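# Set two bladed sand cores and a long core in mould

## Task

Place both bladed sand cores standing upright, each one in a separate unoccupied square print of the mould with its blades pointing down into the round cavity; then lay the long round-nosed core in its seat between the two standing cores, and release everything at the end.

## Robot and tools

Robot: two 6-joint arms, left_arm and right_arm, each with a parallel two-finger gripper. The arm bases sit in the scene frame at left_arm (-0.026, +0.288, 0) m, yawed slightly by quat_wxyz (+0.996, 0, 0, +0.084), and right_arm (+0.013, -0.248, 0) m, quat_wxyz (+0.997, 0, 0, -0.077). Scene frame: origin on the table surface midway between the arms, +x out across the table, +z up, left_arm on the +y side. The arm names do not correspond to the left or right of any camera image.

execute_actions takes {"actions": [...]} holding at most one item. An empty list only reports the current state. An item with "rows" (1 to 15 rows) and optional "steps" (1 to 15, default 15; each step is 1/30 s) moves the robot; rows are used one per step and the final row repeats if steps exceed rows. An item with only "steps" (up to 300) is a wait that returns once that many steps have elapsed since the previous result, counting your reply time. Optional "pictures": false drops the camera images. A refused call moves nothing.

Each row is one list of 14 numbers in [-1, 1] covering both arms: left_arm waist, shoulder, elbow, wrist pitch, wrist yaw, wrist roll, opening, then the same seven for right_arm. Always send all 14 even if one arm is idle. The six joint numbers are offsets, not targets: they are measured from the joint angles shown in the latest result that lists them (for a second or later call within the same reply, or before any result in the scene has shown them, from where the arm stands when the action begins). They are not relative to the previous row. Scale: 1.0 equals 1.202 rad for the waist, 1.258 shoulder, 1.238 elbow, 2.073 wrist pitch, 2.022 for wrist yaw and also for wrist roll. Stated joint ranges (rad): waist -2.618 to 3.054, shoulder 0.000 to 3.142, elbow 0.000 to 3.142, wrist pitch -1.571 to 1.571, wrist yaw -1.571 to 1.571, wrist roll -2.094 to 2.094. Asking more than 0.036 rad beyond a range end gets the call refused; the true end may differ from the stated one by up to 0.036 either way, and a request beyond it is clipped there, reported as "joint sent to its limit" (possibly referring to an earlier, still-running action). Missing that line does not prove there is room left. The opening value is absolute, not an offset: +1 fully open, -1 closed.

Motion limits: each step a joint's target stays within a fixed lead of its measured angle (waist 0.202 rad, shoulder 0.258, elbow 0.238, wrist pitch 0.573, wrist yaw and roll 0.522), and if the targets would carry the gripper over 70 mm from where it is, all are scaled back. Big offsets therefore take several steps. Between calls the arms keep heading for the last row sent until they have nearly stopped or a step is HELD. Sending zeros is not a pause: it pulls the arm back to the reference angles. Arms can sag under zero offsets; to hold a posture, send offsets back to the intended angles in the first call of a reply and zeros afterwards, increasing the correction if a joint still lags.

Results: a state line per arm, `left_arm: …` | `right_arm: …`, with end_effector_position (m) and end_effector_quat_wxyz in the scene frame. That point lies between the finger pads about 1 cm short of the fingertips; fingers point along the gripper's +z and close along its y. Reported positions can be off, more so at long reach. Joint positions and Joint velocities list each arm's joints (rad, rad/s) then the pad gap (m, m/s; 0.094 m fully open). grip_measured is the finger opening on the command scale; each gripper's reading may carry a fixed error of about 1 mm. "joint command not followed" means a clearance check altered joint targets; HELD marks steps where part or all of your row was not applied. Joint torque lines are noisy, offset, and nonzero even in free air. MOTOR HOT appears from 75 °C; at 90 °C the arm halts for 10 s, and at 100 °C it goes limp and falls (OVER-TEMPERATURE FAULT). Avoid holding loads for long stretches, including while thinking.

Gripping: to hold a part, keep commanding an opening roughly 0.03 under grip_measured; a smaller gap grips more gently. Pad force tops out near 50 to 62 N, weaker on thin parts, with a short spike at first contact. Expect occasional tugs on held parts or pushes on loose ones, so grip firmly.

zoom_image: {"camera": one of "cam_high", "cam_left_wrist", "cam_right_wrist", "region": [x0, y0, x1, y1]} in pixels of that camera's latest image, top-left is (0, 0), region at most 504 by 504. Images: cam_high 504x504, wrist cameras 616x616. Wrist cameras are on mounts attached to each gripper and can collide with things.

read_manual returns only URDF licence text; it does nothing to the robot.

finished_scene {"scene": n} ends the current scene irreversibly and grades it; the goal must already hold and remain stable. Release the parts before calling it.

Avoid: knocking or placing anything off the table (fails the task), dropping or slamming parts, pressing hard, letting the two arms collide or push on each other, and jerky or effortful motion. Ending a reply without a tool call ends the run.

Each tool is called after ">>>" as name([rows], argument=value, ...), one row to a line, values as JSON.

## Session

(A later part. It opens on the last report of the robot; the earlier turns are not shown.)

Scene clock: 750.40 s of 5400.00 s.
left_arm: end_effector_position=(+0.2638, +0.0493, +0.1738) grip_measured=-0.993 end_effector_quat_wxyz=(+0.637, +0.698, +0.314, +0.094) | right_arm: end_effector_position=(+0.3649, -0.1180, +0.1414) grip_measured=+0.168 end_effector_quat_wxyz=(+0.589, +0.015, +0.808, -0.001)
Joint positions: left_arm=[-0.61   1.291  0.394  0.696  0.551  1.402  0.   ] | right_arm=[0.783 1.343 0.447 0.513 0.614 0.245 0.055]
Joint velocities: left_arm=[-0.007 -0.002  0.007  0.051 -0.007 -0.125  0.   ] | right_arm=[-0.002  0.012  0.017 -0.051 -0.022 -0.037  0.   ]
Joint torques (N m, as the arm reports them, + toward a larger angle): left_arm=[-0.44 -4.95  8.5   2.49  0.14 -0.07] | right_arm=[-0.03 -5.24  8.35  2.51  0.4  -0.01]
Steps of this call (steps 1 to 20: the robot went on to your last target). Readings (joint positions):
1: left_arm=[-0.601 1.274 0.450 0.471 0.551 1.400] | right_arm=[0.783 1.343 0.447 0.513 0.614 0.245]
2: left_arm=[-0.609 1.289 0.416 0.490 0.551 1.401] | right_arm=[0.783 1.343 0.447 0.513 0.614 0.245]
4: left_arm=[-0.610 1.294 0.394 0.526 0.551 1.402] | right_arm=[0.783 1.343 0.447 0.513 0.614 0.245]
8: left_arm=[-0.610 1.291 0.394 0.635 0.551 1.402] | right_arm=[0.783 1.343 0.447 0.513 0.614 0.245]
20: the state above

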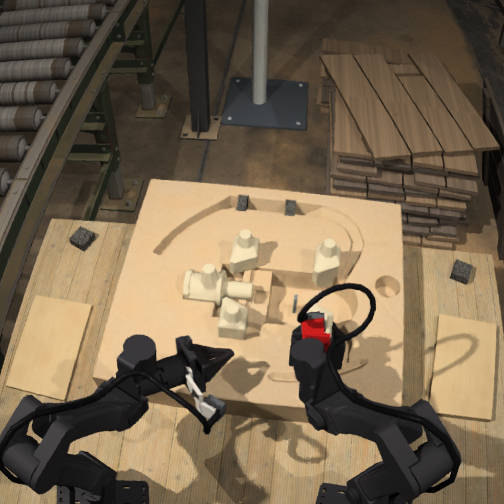

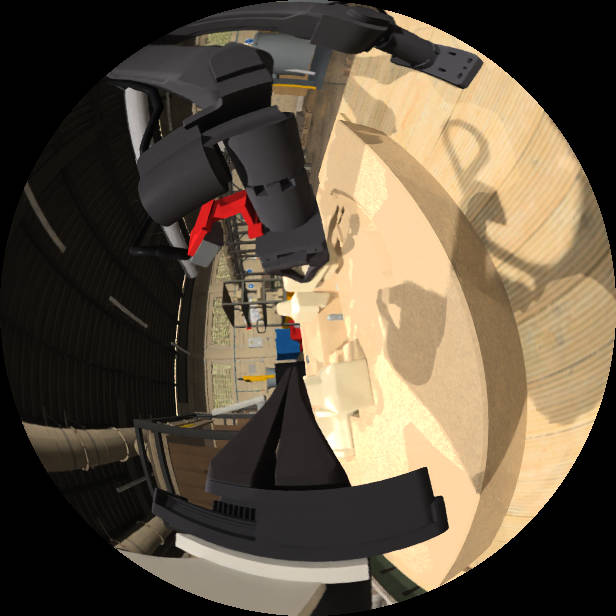

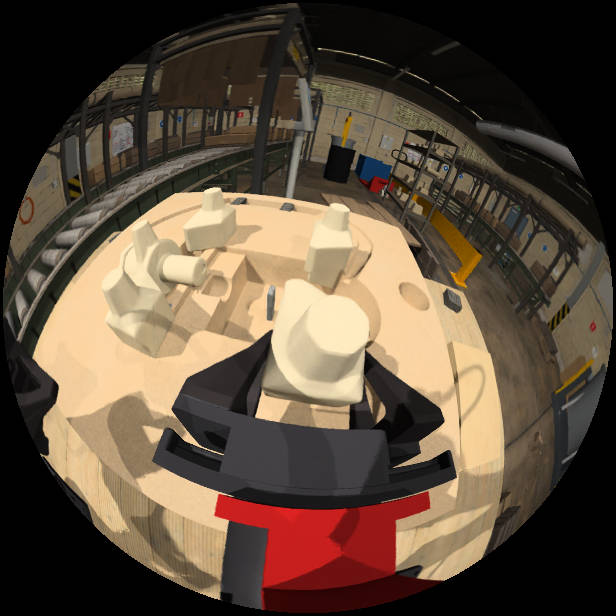

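>>> execute_actions([
  {"rows":[[0,-0.01,0.02,0,0,0,-1,0.014,-0.04,0.0,0.035,0.012,0,0.1],[0,-0.01,0.02,0,0,0,-1,0.014,-0.05,-0.006,0.035,0.012,0,0.1]],"steps":15},
])

>>> zoom_image(camera="cam_left_wrist", region=[290,220,370,300])

Scene clock: 770.67 s of 5400.00 s.
left_arm: end_effector_position=(+0.2639, +0.0493, +0.1745) grip_measured=-0.993 end_effector_quat_wxyz=(+0.638, +0.698, +0.312, +0.096) | right_arm: end_effector_position=(+0.3608, -0.1182, +0.1424) grip_measured=+0.168 end_effector_quat_wxyz=(+0.591, +0.014, +0.806, +0.001)
Joint positions: left_arm=[-0.61   1.291  0.394  0.699  0.551  1.405  0.   ] | right_arm=[0.79  1.322 0.432 0.513 0.615 0.245 0.055]
Joint velocities: left_arm=[-0.002  0.002 -0.002  0.007 -0.007 -0.037 -0.   ] | right_arm=[ 0.002 -0.012  0.007 -0.007 -0.081  0.007 -0.001]
Joint torques (N m, as the arm reports them, + toward a larger angle): left_arm=[ 0.1  -4.6   8.58  2.43  0.07 -0.03] | right_arm=[ 0.92 -6.32  6.84  2.52  0.43  0.  ]
Steps of this call (steps 1 to 30: the robot went on to your last target; steps 31 to 90: nothing new was sent; then 16.77 s passed at rest; steps 91 to 105: all 15 steps of this action). Readings (joint positions):
91: left_arm=[-0.610 1.291 0.394 0.699 0.551 1.402] | right_arm=[0.784 1.343 0.447 0.513 0.615 0.245]
92: left_arm=[-0.610 1.291 0.394 0.699 0.551 1.402] | right_arm=[0.785 1.340 0.445 0.513 0.615 0.245]
94: left_arm=[-0.610 1.291 0.394 0.699 0.551 1.403] | right_arm=[0.789 1.329 0.437 0.513 0.615 0.245]
98: left_arm=[-0.610 1.291 0.394 0.699 0.551 1.404] | right_arm=[0.790 1.322 0.432 0.513 0.615 0.245]
105: the state above

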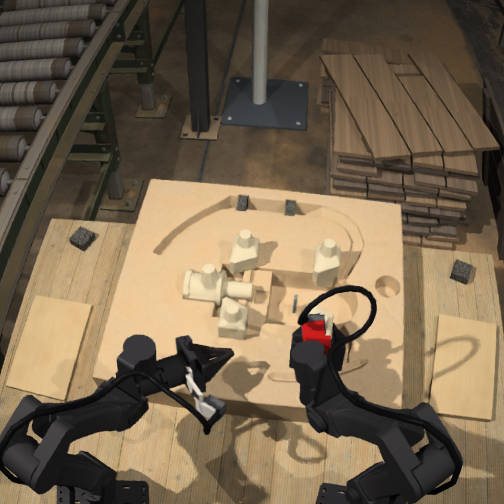

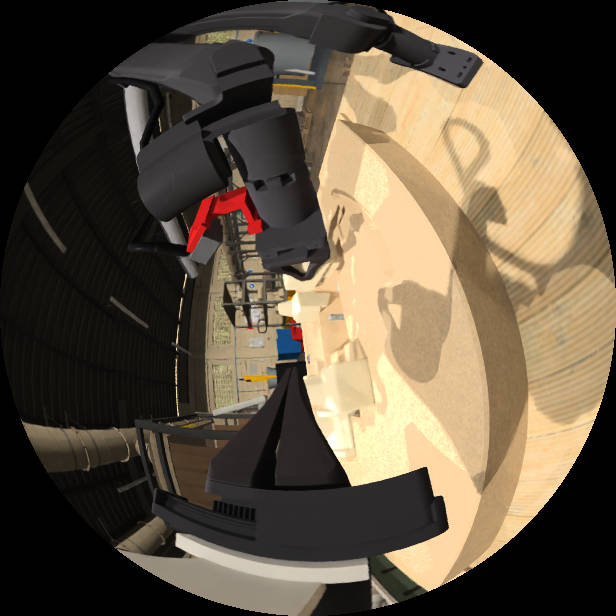

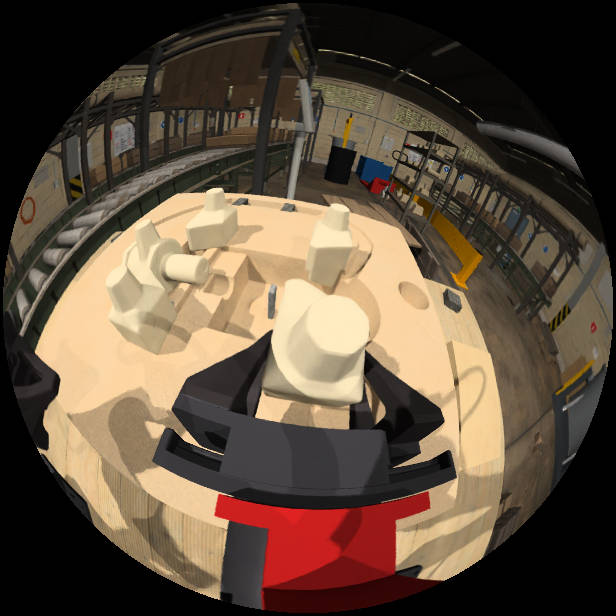

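Region (290, 220, 370, 300) of cam_left_wrist's 616x616 image, scaled by 6.300, with more detail than that image has.

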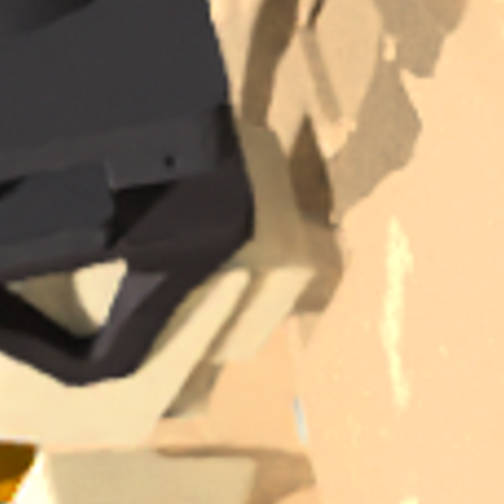

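>>> execute_actions([
  {"rows":[[0,-0.01,0.02,0,0,0,-1,-0.015,-0.02,0.02,0.035,0,0,0.1],[0,-0.01,0.02,0,0,0,-1,-0.03,-0.02,0.02,0.035,0,0,0.1]],"steps":15},
])

>>> zoom_image(camera="cam_left_wrist", region=[290,220,370,300])

>>> zoom_image(camera="cam_right_wrist", region=[230,300,430,450])

Scene clock: 781.67 s of 5400.00 s.
left_arm: end_effector_position=(+0.2639, +0.0493, +0.1745) grip_measured=-0.993 end_effector_quat_wxyz=(+0.638, +0.698, +0.311, +0.097) | right_arm: end_effector_position=(+0.3643, -0.1263, +0.1420) grip_measured=+0.168 end_effector_quat_wxyz=(+0.590, +0.023, +0.807, -0.003)
Joint positions: left_arm=[-0.61   1.291  0.394  0.699  0.551  1.407  0.   ] | right_arm=[0.762 1.322 0.432 0.513 0.606 0.245 0.055]
Joint velocities: left_arm=[-0.002  0.017 -0.002  0.022 -0.022 -0.007 -0.   ] | right_arm=[-0.007  0.012 -0.017  0.022  0.007 -0.007 -0.001]
Joint torques (N m, as the arm reports them, + toward a larger angle): left_arm=[-0.06 -4.6   8.63  2.47  0.08 -0.03] | right_arm=[-0.78 -5.1   8.04  2.51  0.26  0.  ]
Steps of this call (steps 1 to 15: the robot went on to your last target; steps 16 to 90: nothing new was sent; then 7.50 s passed at rest; steps 91 to 105: all 15 steps of this action). Readings (joint positions):
91: left_arm=[-0.610 1.291 0.394 0.699 0.551 1.405] | right_arm=[0.789 1.322 0.432 0.513 0.613 0.245]
92: left_arm=[-0.610 1.291 0.394 0.699 0.551 1.405] | right_arm=[0.784 1.322 0.432 0.513 0.609 0.245]
94: left_arm=[-0.610 1.291 0.394 0.699 0.551 1.406] | right_arm=[0.771 1.322 0.432 0.513 0.606 0.245]
98: left_arm=[-0.610 1.291 0.394 0.699 0.551 1.407] | right_arm=[0.762 1.322 0.432 0.513 0.606 0.245]
105: the state above

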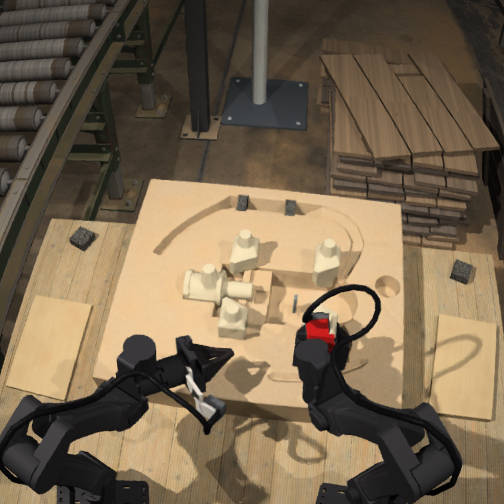

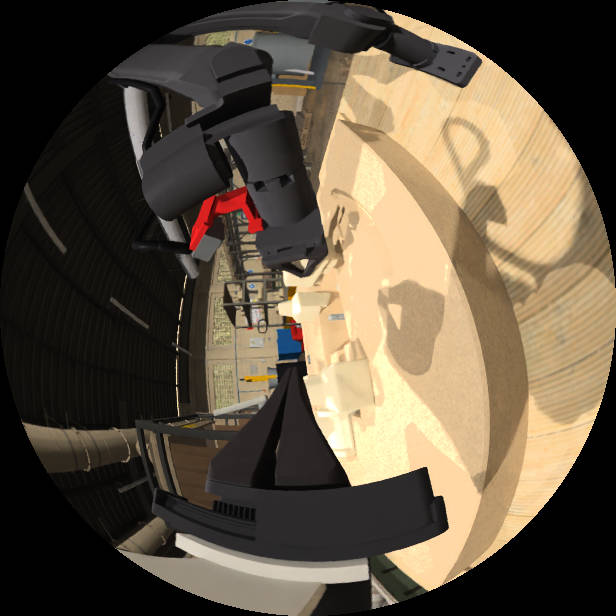

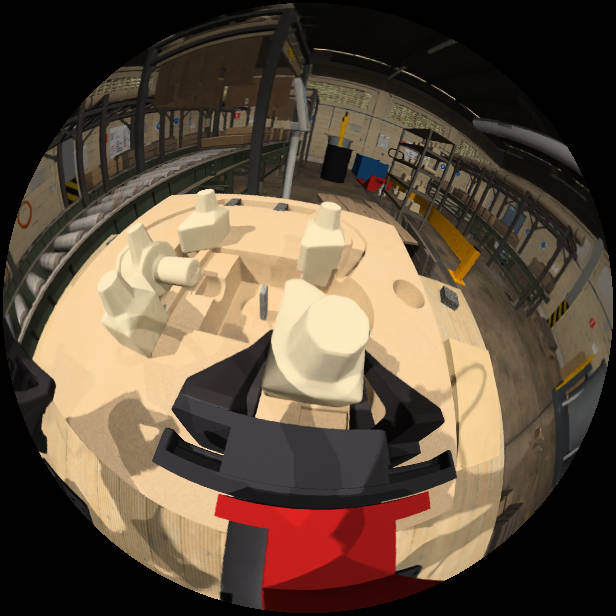

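Region (290, 220, 370, 300) of cam_left_wrist's 616x616 image, scaled by 6.300, with more detail than that image has.

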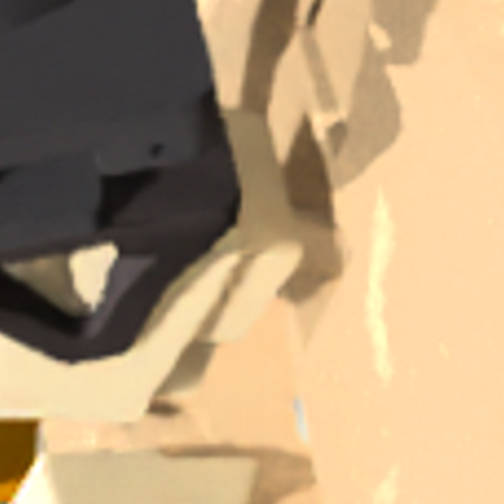

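Region (230, 300, 430, 450) of cam_right_wrist's 616x616 image, scaled by 2.520, with more detail than that image has; it fills the top 378 rows of this view, and the rest is white.

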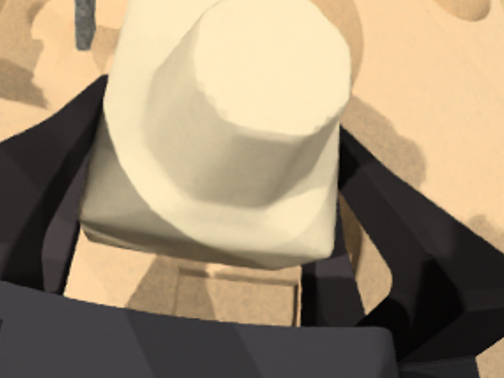

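>>> execute_actions([
  {"rows":[[0,-0.01,0.02,0,0,0,-1,0.015,-0.02,0.02,0.035,0.015,0,0.1],[0,-0.01,0.02,0,0,0,-1,0.026,-0.02,0.02,0.035,0.015,0,0.1],[0,-0.01,0.02,0,0,0,-1,0.026,-0.02,0.02,0.035,0.015,0,0.1],[0,-0.01,0.02,0,0,0,-1,0.026,-0.02,0.02,0.035,0.015,0,0.1],[0,-0.01,0.02,0,0,0,-1,0.026,-0.01,0.01,0.04,0.015,0,0.1],[0,-0.01,0.02,0,0,0,-1,0.026,0,0.005,0.045,0.015,0,0.1],[0,-0.01,0.02,0,0,0,-1,0.026,0.008,0,0.05,0.015,0,0.1],[0,-0.01,0.02,0,0,0,-1,0.026,0.015,-0.005,0.055,0.015,0,0.1],[0,-0.01,0.02,0,0,0,-1,0.026,0.022,-0.01,0.06,0.015,0,0.1],[0,-0.01,0.02,0,0,0,-1,0.026,0.03,-0.015,0.065,0.015,0,0.1]],"steps":15},
], pictures=false)

>>> execute_actions([
  {"steps":10},
])

>>> zoom_image(camera="cam_left_wrist", region=[290,220,370,300])

Scene clock: 796.30 s of 5400.00 s.
left_arm: end_effector_position=(+0.2639, +0.0493, +0.1745) grip_measured=-0.993 end_effector_quat_wxyz=(+0.637, +0.699, +0.310, +0.098) | right_arm: end_effector_position=(+0.3623, -0.1195, +0.1335) grip_measured=+0.168 end_effector_quat_wxyz=(+0.591, +0.016, +0.806, -0.000)
Joint positions: left_arm=[-0.61   1.291  0.394  0.699  0.551  1.41   0.   ] | right_arm=[0.785 1.361 0.414 0.57  0.615 0.245 0.055]
Joint velocities: left_arm=[-0.007 -0.007 -0.012 -0.007  0.051  0.051 -0.001] | right_arm=[-0.002  0.002  0.007 -0.007  0.022 -0.022 -0.001]
Joint torques (N m, as the arm reports them, + toward a larger angle): left_arm=[ 0.06 -4.64  8.55  2.47  0.1  -0.04] | right_arm=[ 0.75 -3.66  6.12  2.55  0.4   0.  ]
Steps of this call (steps 1 to 15: the robot went on to your last target; steps 16 to 90: nothing new was sent; then 11.13 s passed at rest; steps 91 to 105: all 15 steps of this action). Readings (joint positions):
91: left_arm=[-0.610 1.291 0.394 0.699 0.551 1.408] | right_arm=[0.763 1.322 0.432 0.513 0.607 0.245]
92: left_arm=[-0.610 1.291 0.394 0.699 0.551 1.408] | right_arm=[0.767 1.322 0.432 0.513 0.611 0.245]
94: left_arm=[-0.610 1.291 0.394 0.699 0.551 1.409] | right_arm=[0.778 1.322 0.432 0.513 0.613 0.245]
98: left_arm=[-0.610 1.291 0.394 0.699 0.551 1.410] | right_arm=[0.785 1.328 0.431 0.524 0.613 0.245]
105: the state above

Scene clock: 796.63 s of 5400.00 s.
left_arm: end_effector_position=(+0.2639, +0.0493, +0.1745) grip_measured=-0.993 end_effector_quat_wxyz=(+0.637, +0.699, +0.310, +0.098) | right_arm: end_effector_position=(+0.3623, -0.1195, +0.1335) grip_measured=+0.168 end_effector_quat_wxyz=(+0.591, +0.016, +0.806, -0.000)
Joint positions: left_arm=[-0.61   1.291  0.394  0.699  0.551  1.411  0.   ] | right_arm=[0.785 1.361 0.414 0.571 0.615 0.245 0.055]
Joint velocities: left_arm=[ 0.007 -0.002 -0.032 -0.022 -0.037 -0.007 -0.001] | right_arm=[-0.012  0.012 -0.007 -0.022  0.022 -0.022  0.001]
Joint torques (N m, as the arm reports them, + toward a larger angle): left_arm=[ 0.03 -4.6   8.6   2.47  0.08 -0.03] | right_arm=[ 0.77 -3.61  6.16  2.56  0.4  -0.01]
Steps of this call (steps 1 to 10: the robot went on to your last target). Readings (joint positions):
1: left_arm=[-0.610 1.291 0.394 0.699 0.551 1.410] | right_arm=[0.785 1.361 0.414 0.571 0.615 0.245]
2: left_arm=[-0.610 1.291 0.394 0.699 0.551 1.410] | right_arm=[0.785 1.361 0.414 0.571 0.615 0.245]
4: left_arm=[-0.610 1.291 0.394 0.699 0.551 1.410] | right_arm=[0.785 1.361 0.414 0.571 0.615 0.245]
8: left_arm=[-0.610 1.291 0.394 0.699 0.551 1.411] | right_arm=[0.785 1.361 0.414 0.571 0.615 0.245]
10: the state above

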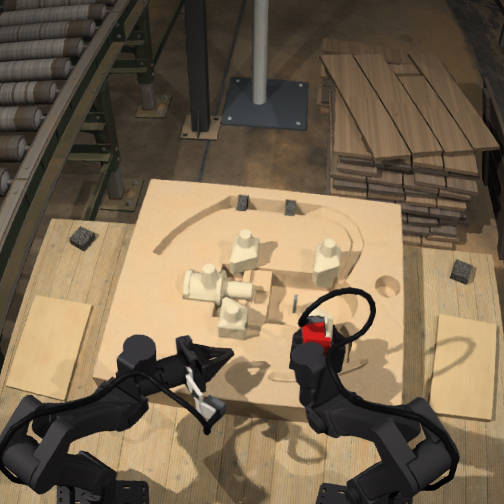

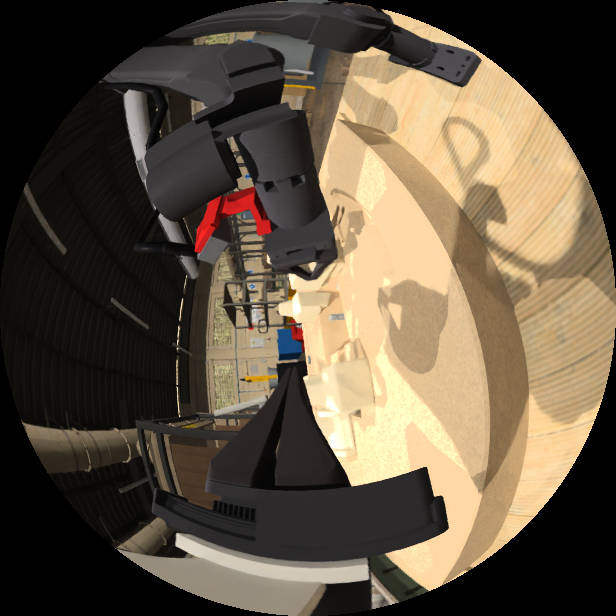

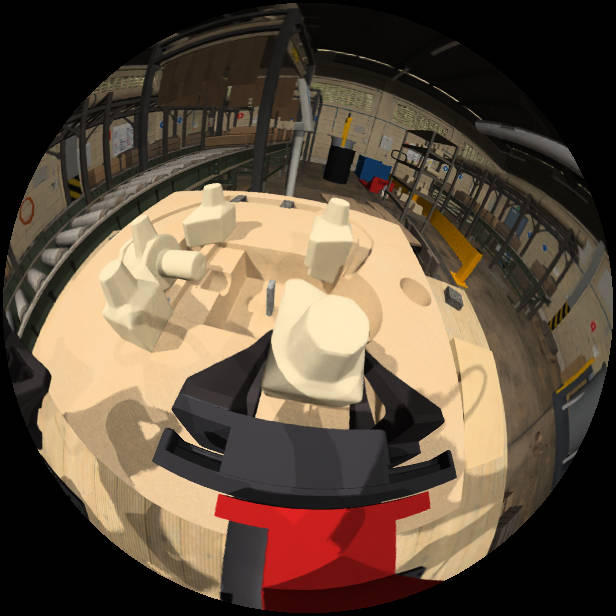

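Region (290, 220, 370, 300) of cam_left_wrist's 616x616 image, scaled by 6.300, with more detail than that image has.

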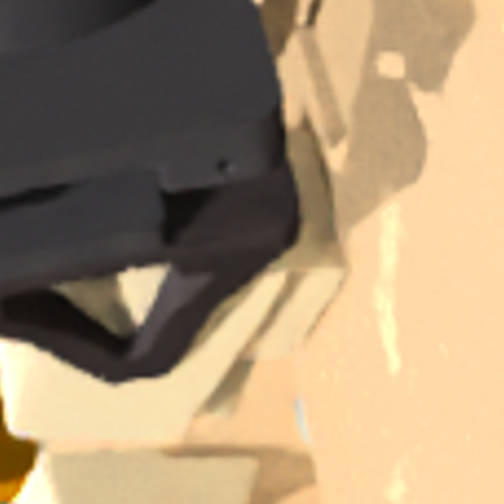

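>>> execute_actions([
  {"rows":[[0,-0.01,0.02,0,0,0,-1,0,-0.01,0.03,0.035,0.015,0,0.1],[0,-0.01,0.02,0,0,0,-1,0,-0.01,0.045,0.035,0.02,0,0.1],[0,-0.01,0.02,0,0,0,-1,0,-0.01,0.05,0.035,0.022,0,0.1],[0,-0.01,0.02,0,0,0,-1,0,-0.01,0.05,0.035,0.022,0,0.1],[0,-0.01,0.02,0,0,0,-1,0,-0.01,0.05,0.035,0.022,0,0.1],[0,-0.01,0.02,0,0,0,-1,0,-0.01,0.05,0.035,0.022,0,0.1],[0,-0.01,0.02,0,0,0,-1,0,0,0.04,0.04,0.022,0,0.1],[0,-0.01,0.02,0,0,0,-1,0,0.01,0.03,0.045,0.022,0,0.1],[0,-0.01,0.02,0,0,0,-1,0,0.02,0.03,0.05,0.022,0,0.1],[0,-0.01,0.02,0,0,0,-1,0,0.028,0.03,0.05,0.022,0,0.1]],"steps":15},
], pictures=false)

>>> execute_actions([
  {"steps":10},
])

>>> zoom_image(camera="cam_left_wrist", region=[290,220,370,300])

Scene clock: 807.37 s of 5400.00 s.
left_arm: end_effector_position=(+0.2639, +0.0493, +0.1745) grip_measured=-0.993 end_effector_quat_wxyz=(+0.637, +0.699, +0.309, +0.099) | right_arm: end_effector_position=(+0.3675, -0.1198, +0.1330) grip_measured=+0.168 end_effector_quat_wxyz=(+0.595, +0.024, +0.803, -0.007)
Joint positions: left_arm=[-0.61   1.291  0.394  0.699  0.551  1.413  0.   ] | right_arm=[0.785 1.398 0.428 0.599 0.638 0.245 0.055]
Joint velocities: left_arm=[-0.002  0.012 -0.002  0.037 -0.022 -0.066 -0.   ] | right_arm=[ 0.002 -0.032  0.002  0.007 -0.037  0.022 -0.   ]
Joint torques (N m, as the arm reports them, + toward a larger angle): left_arm=[ 0.03 -4.65  8.67  2.47  0.08 -0.01] | right_arm=[-0.01 -3.98  7.66  2.55  0.4  -0.01]
Steps of this call (steps 1 to 15: the robot went on to your last target; steps 16 to 90: nothing new was sent; then 7.23 s passed at rest; steps 91 to 105: all 15 steps of this action). Readings (joint positions):
91: left_arm=[-0.610 1.291 0.394 0.699 0.551 1.411] | right_arm=[0.785 1.361 0.414 0.571 0.616 0.245]
92: left_arm=[-0.610 1.291 0.394 0.699 0.551 1.412] | right_arm=[0.785 1.361 0.415 0.570 0.618 0.245]
94: left_arm=[-0.610 1.291 0.394 0.699 0.551 1.412] | right_arm=[0.785 1.361 0.421 0.568 0.624 0.245]
98: left_arm=[-0.610 1.291 0.394 0.699 0.551 1.413] | right_arm=[0.785 1.362 0.428 0.574 0.632 0.245]
105: the state above

Scene clock: 807.70 s of 5400.00 s.
left_arm: end_effector_position=(+0.2639, +0.0493, +0.1745) grip_measured=-0.993 end_effector_quat_wxyz=(+0.637, +0.699, +0.309, +0.099) | right_arm: end_effector_position=(+0.3675, -0.1198, +0.1330) grip_measured=+0.168 end_effector_quat_wxyz=(+0.595, +0.024, +0.803, -0.008)
Joint positions: left_arm=[-0.61   1.291  0.394  0.699  0.551  1.414  0.   ] | right_arm=[0.785 1.398 0.428 0.599 0.638 0.245 0.055]
Joint velocities: left_arm=[-0.002  0.017  0.002  0.037 -0.051  0.007 -0.   ] | right_arm=[-0.012 -0.022 -0.007 -0.007  0.007 -0.066  0.   ]
Joint torques (N m, as the arm reports them, + toward a larger angle): left_arm=[ 0.13 -4.68  8.63  2.46  0.09 -0.05] | right_arm=[ 0.01 -3.95  7.57  2.53  0.41  0.  ]
Steps of this call (steps 1 to 10: the robot went on to your last target). Readings (joint positions):
1: left_arm=[-0.610 1.291 0.394 0.699 0.551 1.413] | right_arm=[0.785 1.398 0.428 0.599 0.638 0.245]
2: left_arm=[-0.610 1.291 0.394 0.699 0.551 1.414] | right_arm=[0.785 1.398 0.428 0.599 0.638 0.245]
4: left_arm=[-0.610 1.291 0.394 0.699 0.551 1.414] | right_arm=[0.785 1.398 0.428 0.599 0.638 0.245]
8: left_arm=[-0.610 1.291 0.394 0.699 0.551 1.414] | right_arm=[0.785 1.398 0.428 0.599 0.638 0.245]
10: the state above

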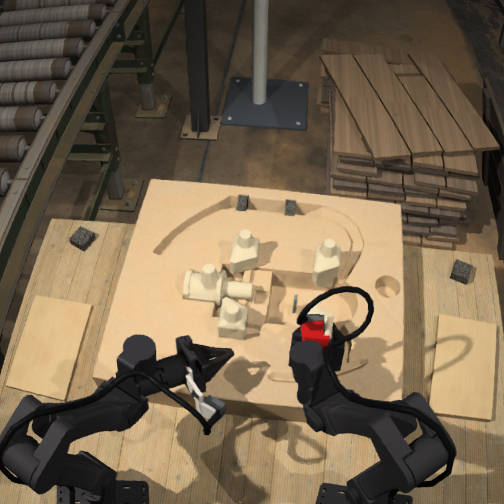

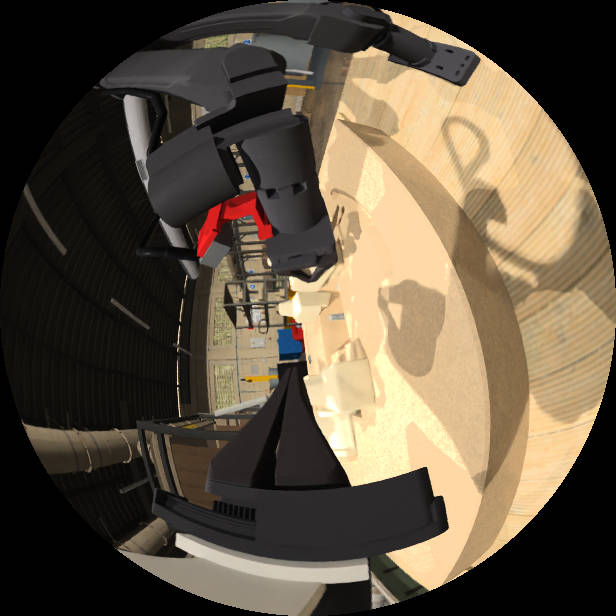

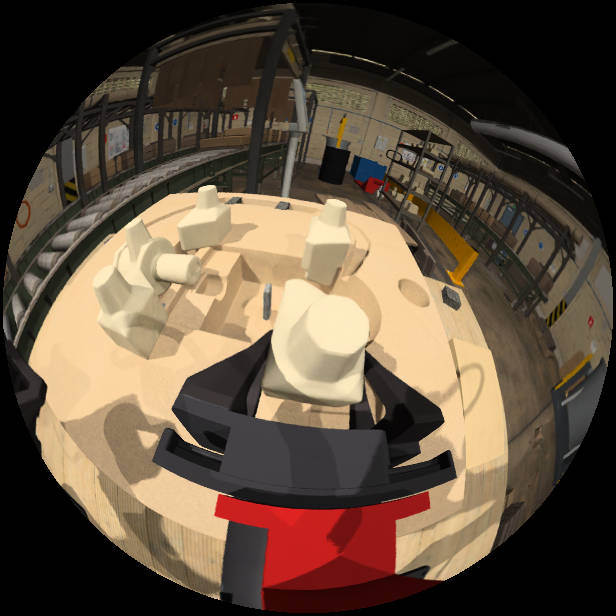

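Region (290, 220, 370, 300) of cam_left_wrist's 616x616 image, scaled by 6.300, with more detail than that image has.

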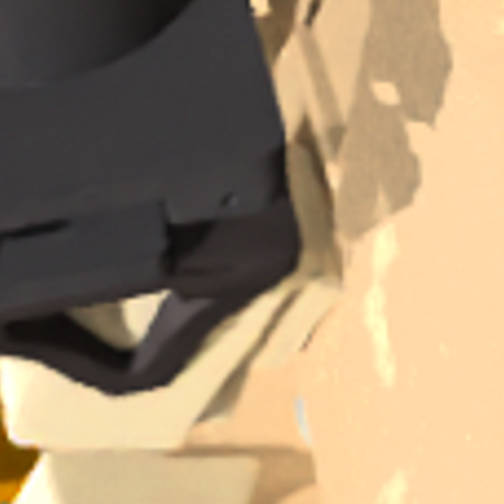

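>>> execute_actions([
  {"rows":[[0,-0.01,0.02,0,0,0,-1,-0.01,-0.03,0.02,0.035,0.01,0,0.1],[0,-0.01,0.02,0,0,0,-1,-0.015,-0.04,0.02,0.035,0.01,0,0.1],[0,-0.01,0.02,0,0,0,-1,-0.018,-0.04,0.02,0.035,0.01,0,0.1],[0,-0.01,0.02,0,0,0,-1,-0.018,-0.04,0.02,0.035,0.01,0,0.1],[0,-0.01,0.02,0,0,0,-1,-0.018,-0.04,0.02,0.035,0.01,0,0.1],[0,-0.01,0.02,0,0,0,-1,-0.018,-0.04,0.02,0.035,0.01,0,0.1],[0,-0.01,0.02,0,0,0,-1,-0.018,-0.04,0.01,0.03,0.01,0,0.1],[0,-0.01,0.02,0,0,0,-1,-0.018,-0.03,0.005,0.025,0.01,0,0.1],[0,-0.01,0.02,0,0,0,-1,-0.018,-0.02,0,0.02,0.01,0,0.1],[0,-0.01,0.02,0,0,0,-1,-0.018,-0.02,-0.005,0.015,0.01,0,0.1]],"steps":15},
], pictures=false)

>>> execute_actions([
  {"steps":10},
])

>>> zoom_image(camera="cam_left_wrist", region=[290,220,370,300])

Scene clock: 821.47 s of 5400.00 s.
left_arm: end_effector_position=(+0.2639, +0.0493, +0.1745) grip_measured=-0.993 end_effector_quat_wxyz=(+0.637, +0.700, +0.308, +0.100) | right_arm: end_effector_position=(+0.3684, -0.1251, +0.1314) grip_measured=+0.168 end_effector_quat_wxyz=(+0.593, +0.028, +0.805, -0.015)
Joint positions: left_arm=[-0.61   1.291  0.394  0.699  0.551  1.417  0.   ] | right_arm=[0.772 1.398 0.428 0.59  0.641 0.245 0.055]
Joint velocities: left_arm=[ 0.012 -0.022  0.002  0.007 -0.022  0.066  0.   ] | right_arm=[ 0.012  0.017 -0.002 -0.007 -0.022 -0.007 -0.   ]
Joint torques (N m, as the arm reports them, + toward a larger angle): left_arm=[ 0.09 -4.59  8.64  2.46  0.09 -0.07] | right_arm=[-0.88 -5.48  5.62  2.21  0.35  0.  ]
Steps of this call (steps 1 to 15: the robot went on to your last target; steps 16 to 90: nothing new was sent; then 10.27 s passed at rest; steps 91 to 105: all 15 steps of this action). Readings (joint positions):
91: left_arm=[-0.610 1.291 0.394 0.699 0.551 1.414] | right_arm=[0.785 1.398 0.428 0.599 0.638 0.245]
92: left_arm=[-0.610 1.291 0.394 0.699 0.551 1.415] | right_arm=[0.784 1.398 0.428 0.599 0.638 0.245]
94: left_arm=[-0.610 1.291 0.394 0.699 0.551 1.415] | right_arm=[0.779 1.398 0.428 0.599 0.638 0.245]
98: left_arm=[-0.610 1.291 0.394 0.699 0.551 1.416] | right_arm=[0.772 1.398 0.428 0.597 0.638 0.245]
105: the state above

Scene clock: 821.80 s of 5400.00 s.
left_arm: end_effector_position=(+0.2639, +0.0493, +0.1745) grip_measured=-0.993 end_effector_quat_wxyz=(+0.637, +0.700, +0.308, +0.100) | right_arm: end_effector_position=(+0.3683, -0.1253, +0.1312) grip_measured=+0.168 end_effector_quat_wxyz=(+0.592, +0.028, +0.805, -0.015)
Joint positions: left_arm=[-0.61   1.291  0.394  0.699  0.551  1.417  0.   ] | right_arm=[0.772 1.398 0.428 0.588 0.642 0.245 0.055]
Joint velocities: left_arm=[ 0.007  0.002  0.002  0.007 -0.037 -0.007 -0.   ] | right_arm=[ 0.002  0.007  0.017 -0.022 -0.007 -0.007 -0.001]
Joint torques (N m, as the arm reports them, + toward a larger angle): left_arm=[ 0.07 -4.65  8.62  2.48  0.08 -0.04] | right_arm=[-0.92 -5.43  5.65  2.21  0.34 -0.01]
Steps of this call (steps 1 to 10: the robot went on to your last target). Readings (joint positions):
1: left_arm=[-0.610 1.291 0.394 0.699 0.551 1.417] | right_arm=[0.772 1.398 0.428 0.589 0.642 0.245]
2: left_arm=[-0.610 1.291 0.394 0.699 0.551 1.417] | right_arm=[0.772 1.398 0.428 0.589 0.642 0.245]
4: left_arm=[-0.610 1.291 0.394 0.699 0.551 1.417] | right_arm=[0.772 1.398 0.428 0.589 0.642 0.245]
8: left_arm=[-0.610 1.291 0.394 0.699 0.551 1.417] | right_arm=[0.772 1.398 0.428 0.588 0.642 0.245]
10: the state above

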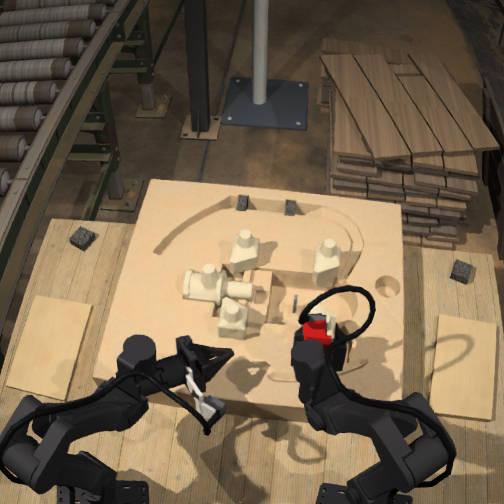

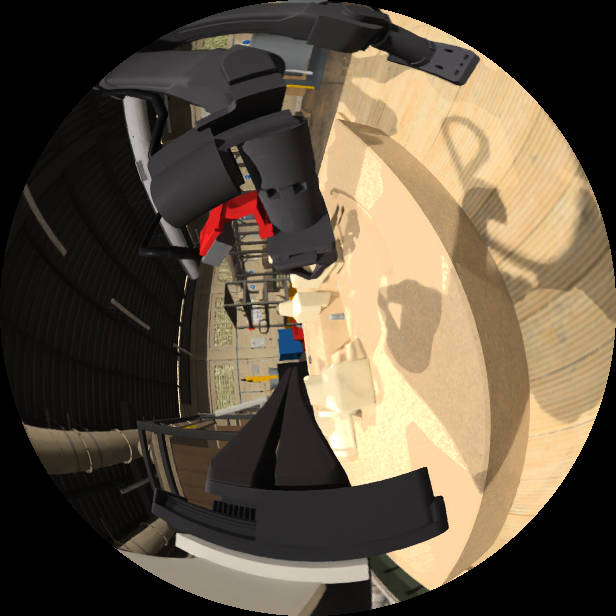

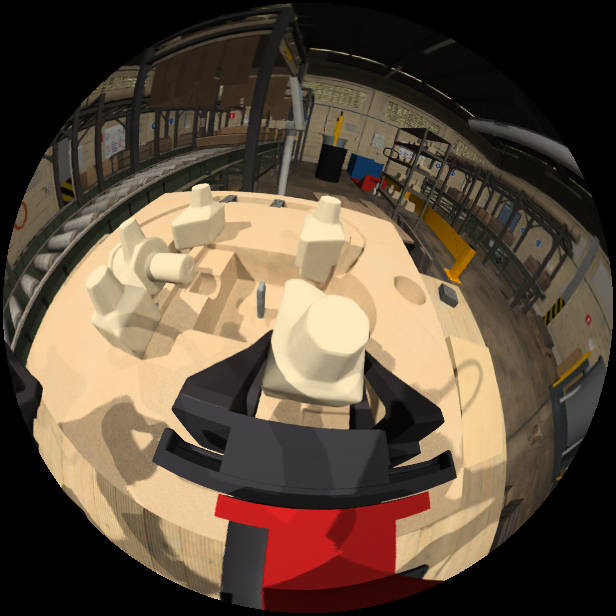

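Region (290, 220, 370, 300) of cam_left_wrist's 616x616 image, scaled by 6.300, with more detail than that image has.

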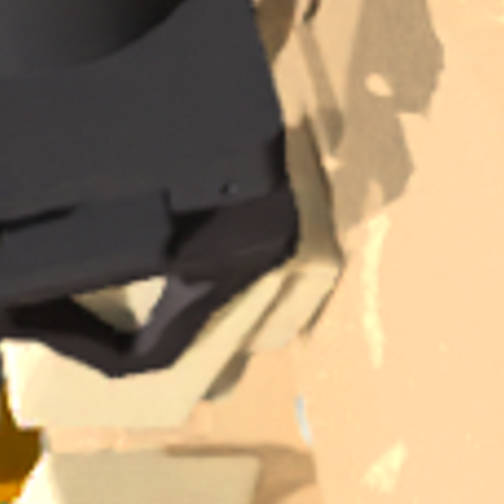

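>>> execute_actions([
  {"rows":[[0,-0.01,0.02,0,0,0,-1,0,-0.01,-0.01,0.02,0,0,0.1],[0,-0.01,0.02,0,0,0,-1,0,-0.01,-0.02,0.025,0,0,0.1],[0,-0.01,0.02,0,0,0,-1,0,-0.01,-0.025,0.03,0,0,0.1],[0,-0.01,0.02,0,0,0,-1,0,0,-0.025,0.03,0,0,0.1],[0,-0.01,0.02,0,0,0,-1,0,0.01,-0.025,0.03,0,0,0.1]],"steps":15},
])

>>> zoom_image(camera="cam_left_wrist", region=[290,220,370,300])

Scene clock: 828.17 s of 5400.00 s.
left_arm: end_effector_position=(+0.2639, +0.0493, +0.1745) grip_measured=-0.993 end_effector_quat_wxyz=(+0.637, +0.700, +0.307, +0.101) | right_arm: end_effector_position=(+0.3661, -0.1263, +0.1264) grip_measured=+0.168 end_effector_quat_wxyz=(+0.592, +0.027, +0.806, -0.014)
Joint positions: left_arm=[-0.61   1.291  0.394  0.699  0.551  1.42   0.   ] | right_arm=[0.772 1.404 0.409 0.614 0.639 0.244 0.055]
Joint velocities: left_arm=[-0.022 -0.022 -0.017 -0.037  0.066  0.007 -0.   ] | right_arm=[ 0.007 -0.002  0.002 -0.007 -0.007  0.007  0.   ]
Joint torques (N m, as the arm reports them, + toward a larger angle): left_arm=[ 0.02 -4.61  8.6   2.47  0.09 -0.03] | right_arm=[ 0.03 -3.35  5.28  2.16  0.19  0.01]
Steps of this call (steps 1 to 15: the robot went on to your last target; steps 16 to 90: nothing new was sent; then 2.87 s passed at rest; steps 91 to 105: all 15 steps of this action). Readings (joint positions):
91: left_arm=[-0.610 1.291 0.394 0.699 0.551 1.417] | right_arm=[0.772 1.398 0.427 0.588 0.642 0.245]
92: left_arm=[-0.610 1.291 0.394 0.699 0.551 1.418] | right_arm=[0.772 1.398 0.423 0.592 0.642 0.245]
94: left_arm=[-0.610 1.291 0.394 0.699 0.551 1.418] | right_arm=[0.772 1.398 0.411 0.600 0.639 0.244]
98: left_arm=[-0.610 1.291 0.394 0.699 0.551 1.420] | right_arm=[0.772 1.404 0.409 0.613 0.639 0.244]
105: the state above

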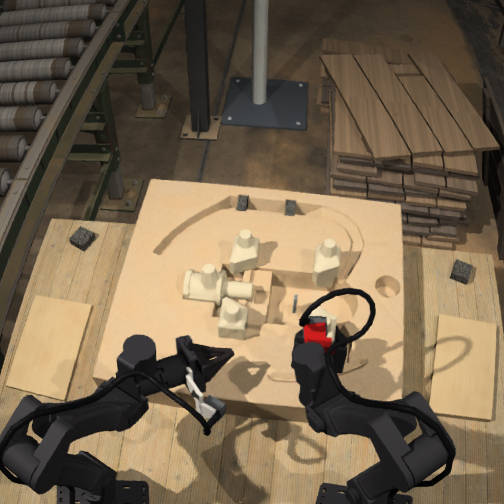

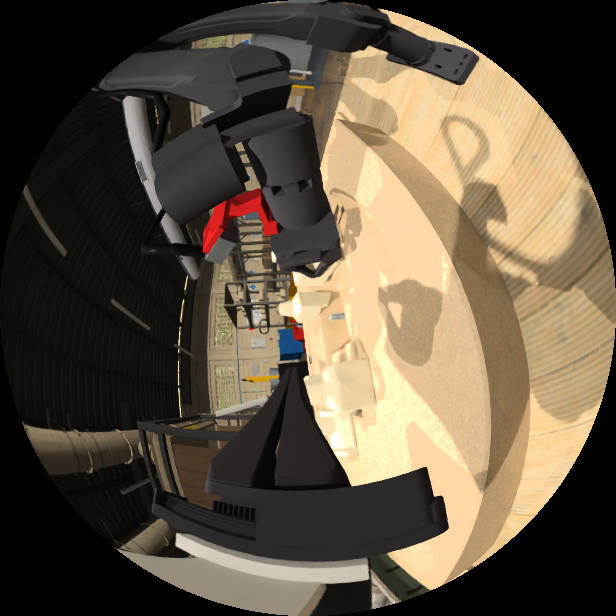

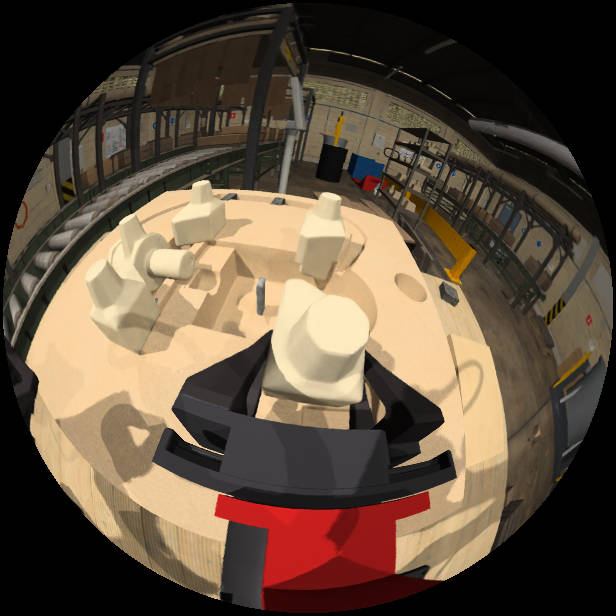

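Region (290, 220, 370, 300) of cam_left_wrist's 616x616 image, scaled by 6.300, with more detail than that image has.

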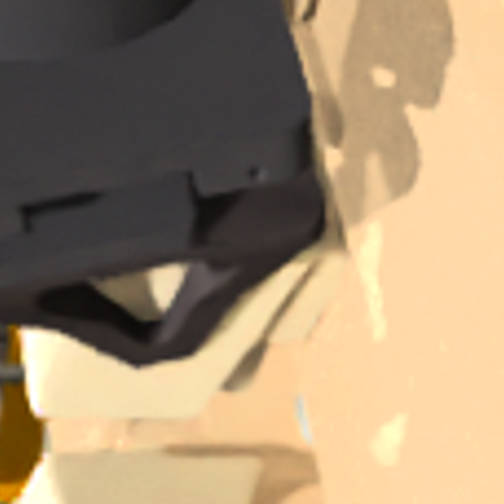

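Entering. Continue down, slightly forward.

>>> execute_actions([
  {"rows":[[0,-0.01,0.02,0,0,0,-1,0,0.01,0,0.02,0,0,0.1],[0,-0.01,0.02,0,0,0,-1,0,0.018,0,0.025,0,0,0.1],[0,-0.01,0.02,0,0,0,-1,0,0.026,-0.005,0.03,0,0,0.1],[0,-0.01,0.02,0,0,0,-1,0,0.034,-0.01,0.035,0,0,0.1],[0,-0.01,0.02,0,0,0,-1,0,0.042,-0.015,0.04,0,0,0.1]],"steps":15},
])

>>> zoom_image(camera="cam_left_wrist", region=[290,220,370,300])

Scene clock: 835.17 s of 5400.00 s.
left_arm: end_effector_position=(+0.2639, +0.0493, +0.1745) grip_measured=-0.993 end_effector_quat_wxyz=(+0.637, +0.700, +0.306, +0.102) | right_arm: end_effector_position=(+0.3678, -0.1268, +0.1193) grip_measured=+0.168 end_effector_quat_wxyz=(+0.593, +0.028, +0.805, -0.019)
Joint positions: left_arm=[-0.61   1.291  0.394  0.699  0.551  1.423  0.   ] | right_arm=[0.772 1.447 0.4   0.666 0.648 0.242 0.055]
Joint velocities: left_arm=[-0.007 -0.007  0.012 -0.022  0.022  0.037  0.   ] | right_arm=[ 0.012  0.007 -0.022 -0.037 -0.037  0.022 -0.001]
Joint torques (N m, as the arm reports them, + toward a larger angle): left_arm=[ 0.04 -4.67  8.64  2.47  0.07 -0.05] | right_arm=[ 0.03 -3.32  5.17  2.11  0.03  0.01]
Steps of this call (steps 1 to 15: the robot went on to your last target; steps 16 to 90: nothing new was sent; then 3.50 s passed at rest; steps 91 to 105: all 15 steps of this action). Readings (joint positions):
91: left_arm=[-0.610 1.291 0.394 0.699 0.551 1.420] | right_arm=[0.772 1.404 0.409 0.614 0.639 0.244]
92: left_arm=[-0.610 1.291 0.394 0.699 0.551 1.421] | right_arm=[0.772 1.407 0.409 0.616 0.639 0.244]
94: left_arm=[-0.610 1.291 0.394 0.699 0.551 1.421] | right_arm=[0.772 1.420 0.409 0.626 0.641 0.243]
98: left_arm=[-0.610 1.291 0.394 0.699 0.551 1.422] | right_arm=[0.772 1.446 0.403 0.657 0.648 0.242]
105: the state above

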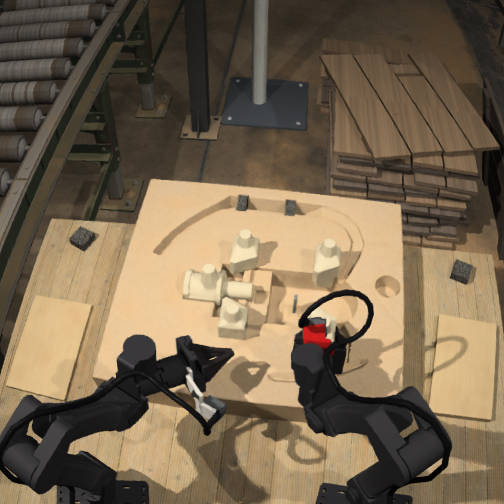

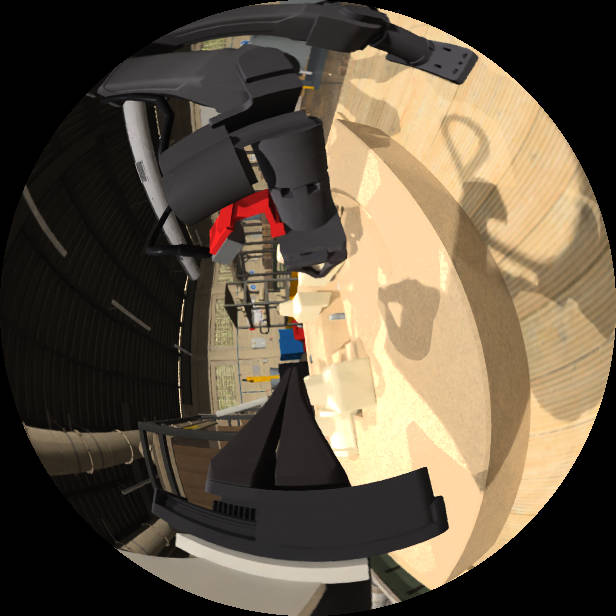

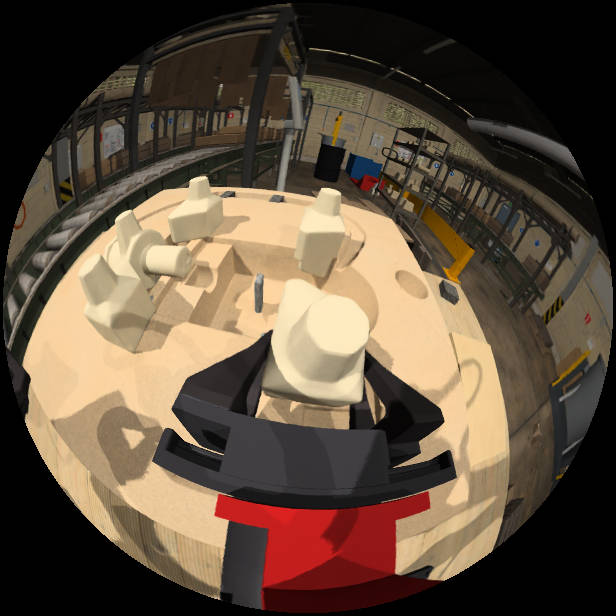

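Region (290, 220, 370, 300) of cam_left_wrist's 616x616 image, scaled by 6.300, with more detail than that image has.

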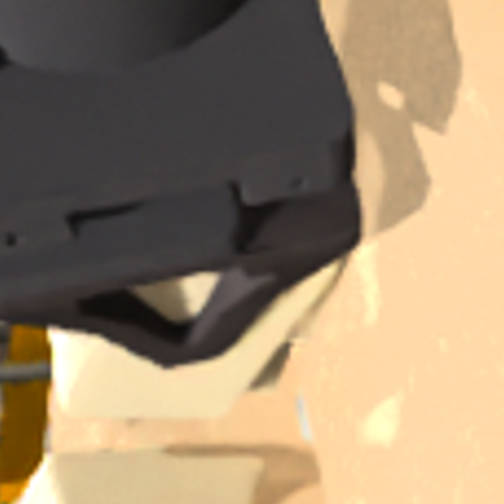

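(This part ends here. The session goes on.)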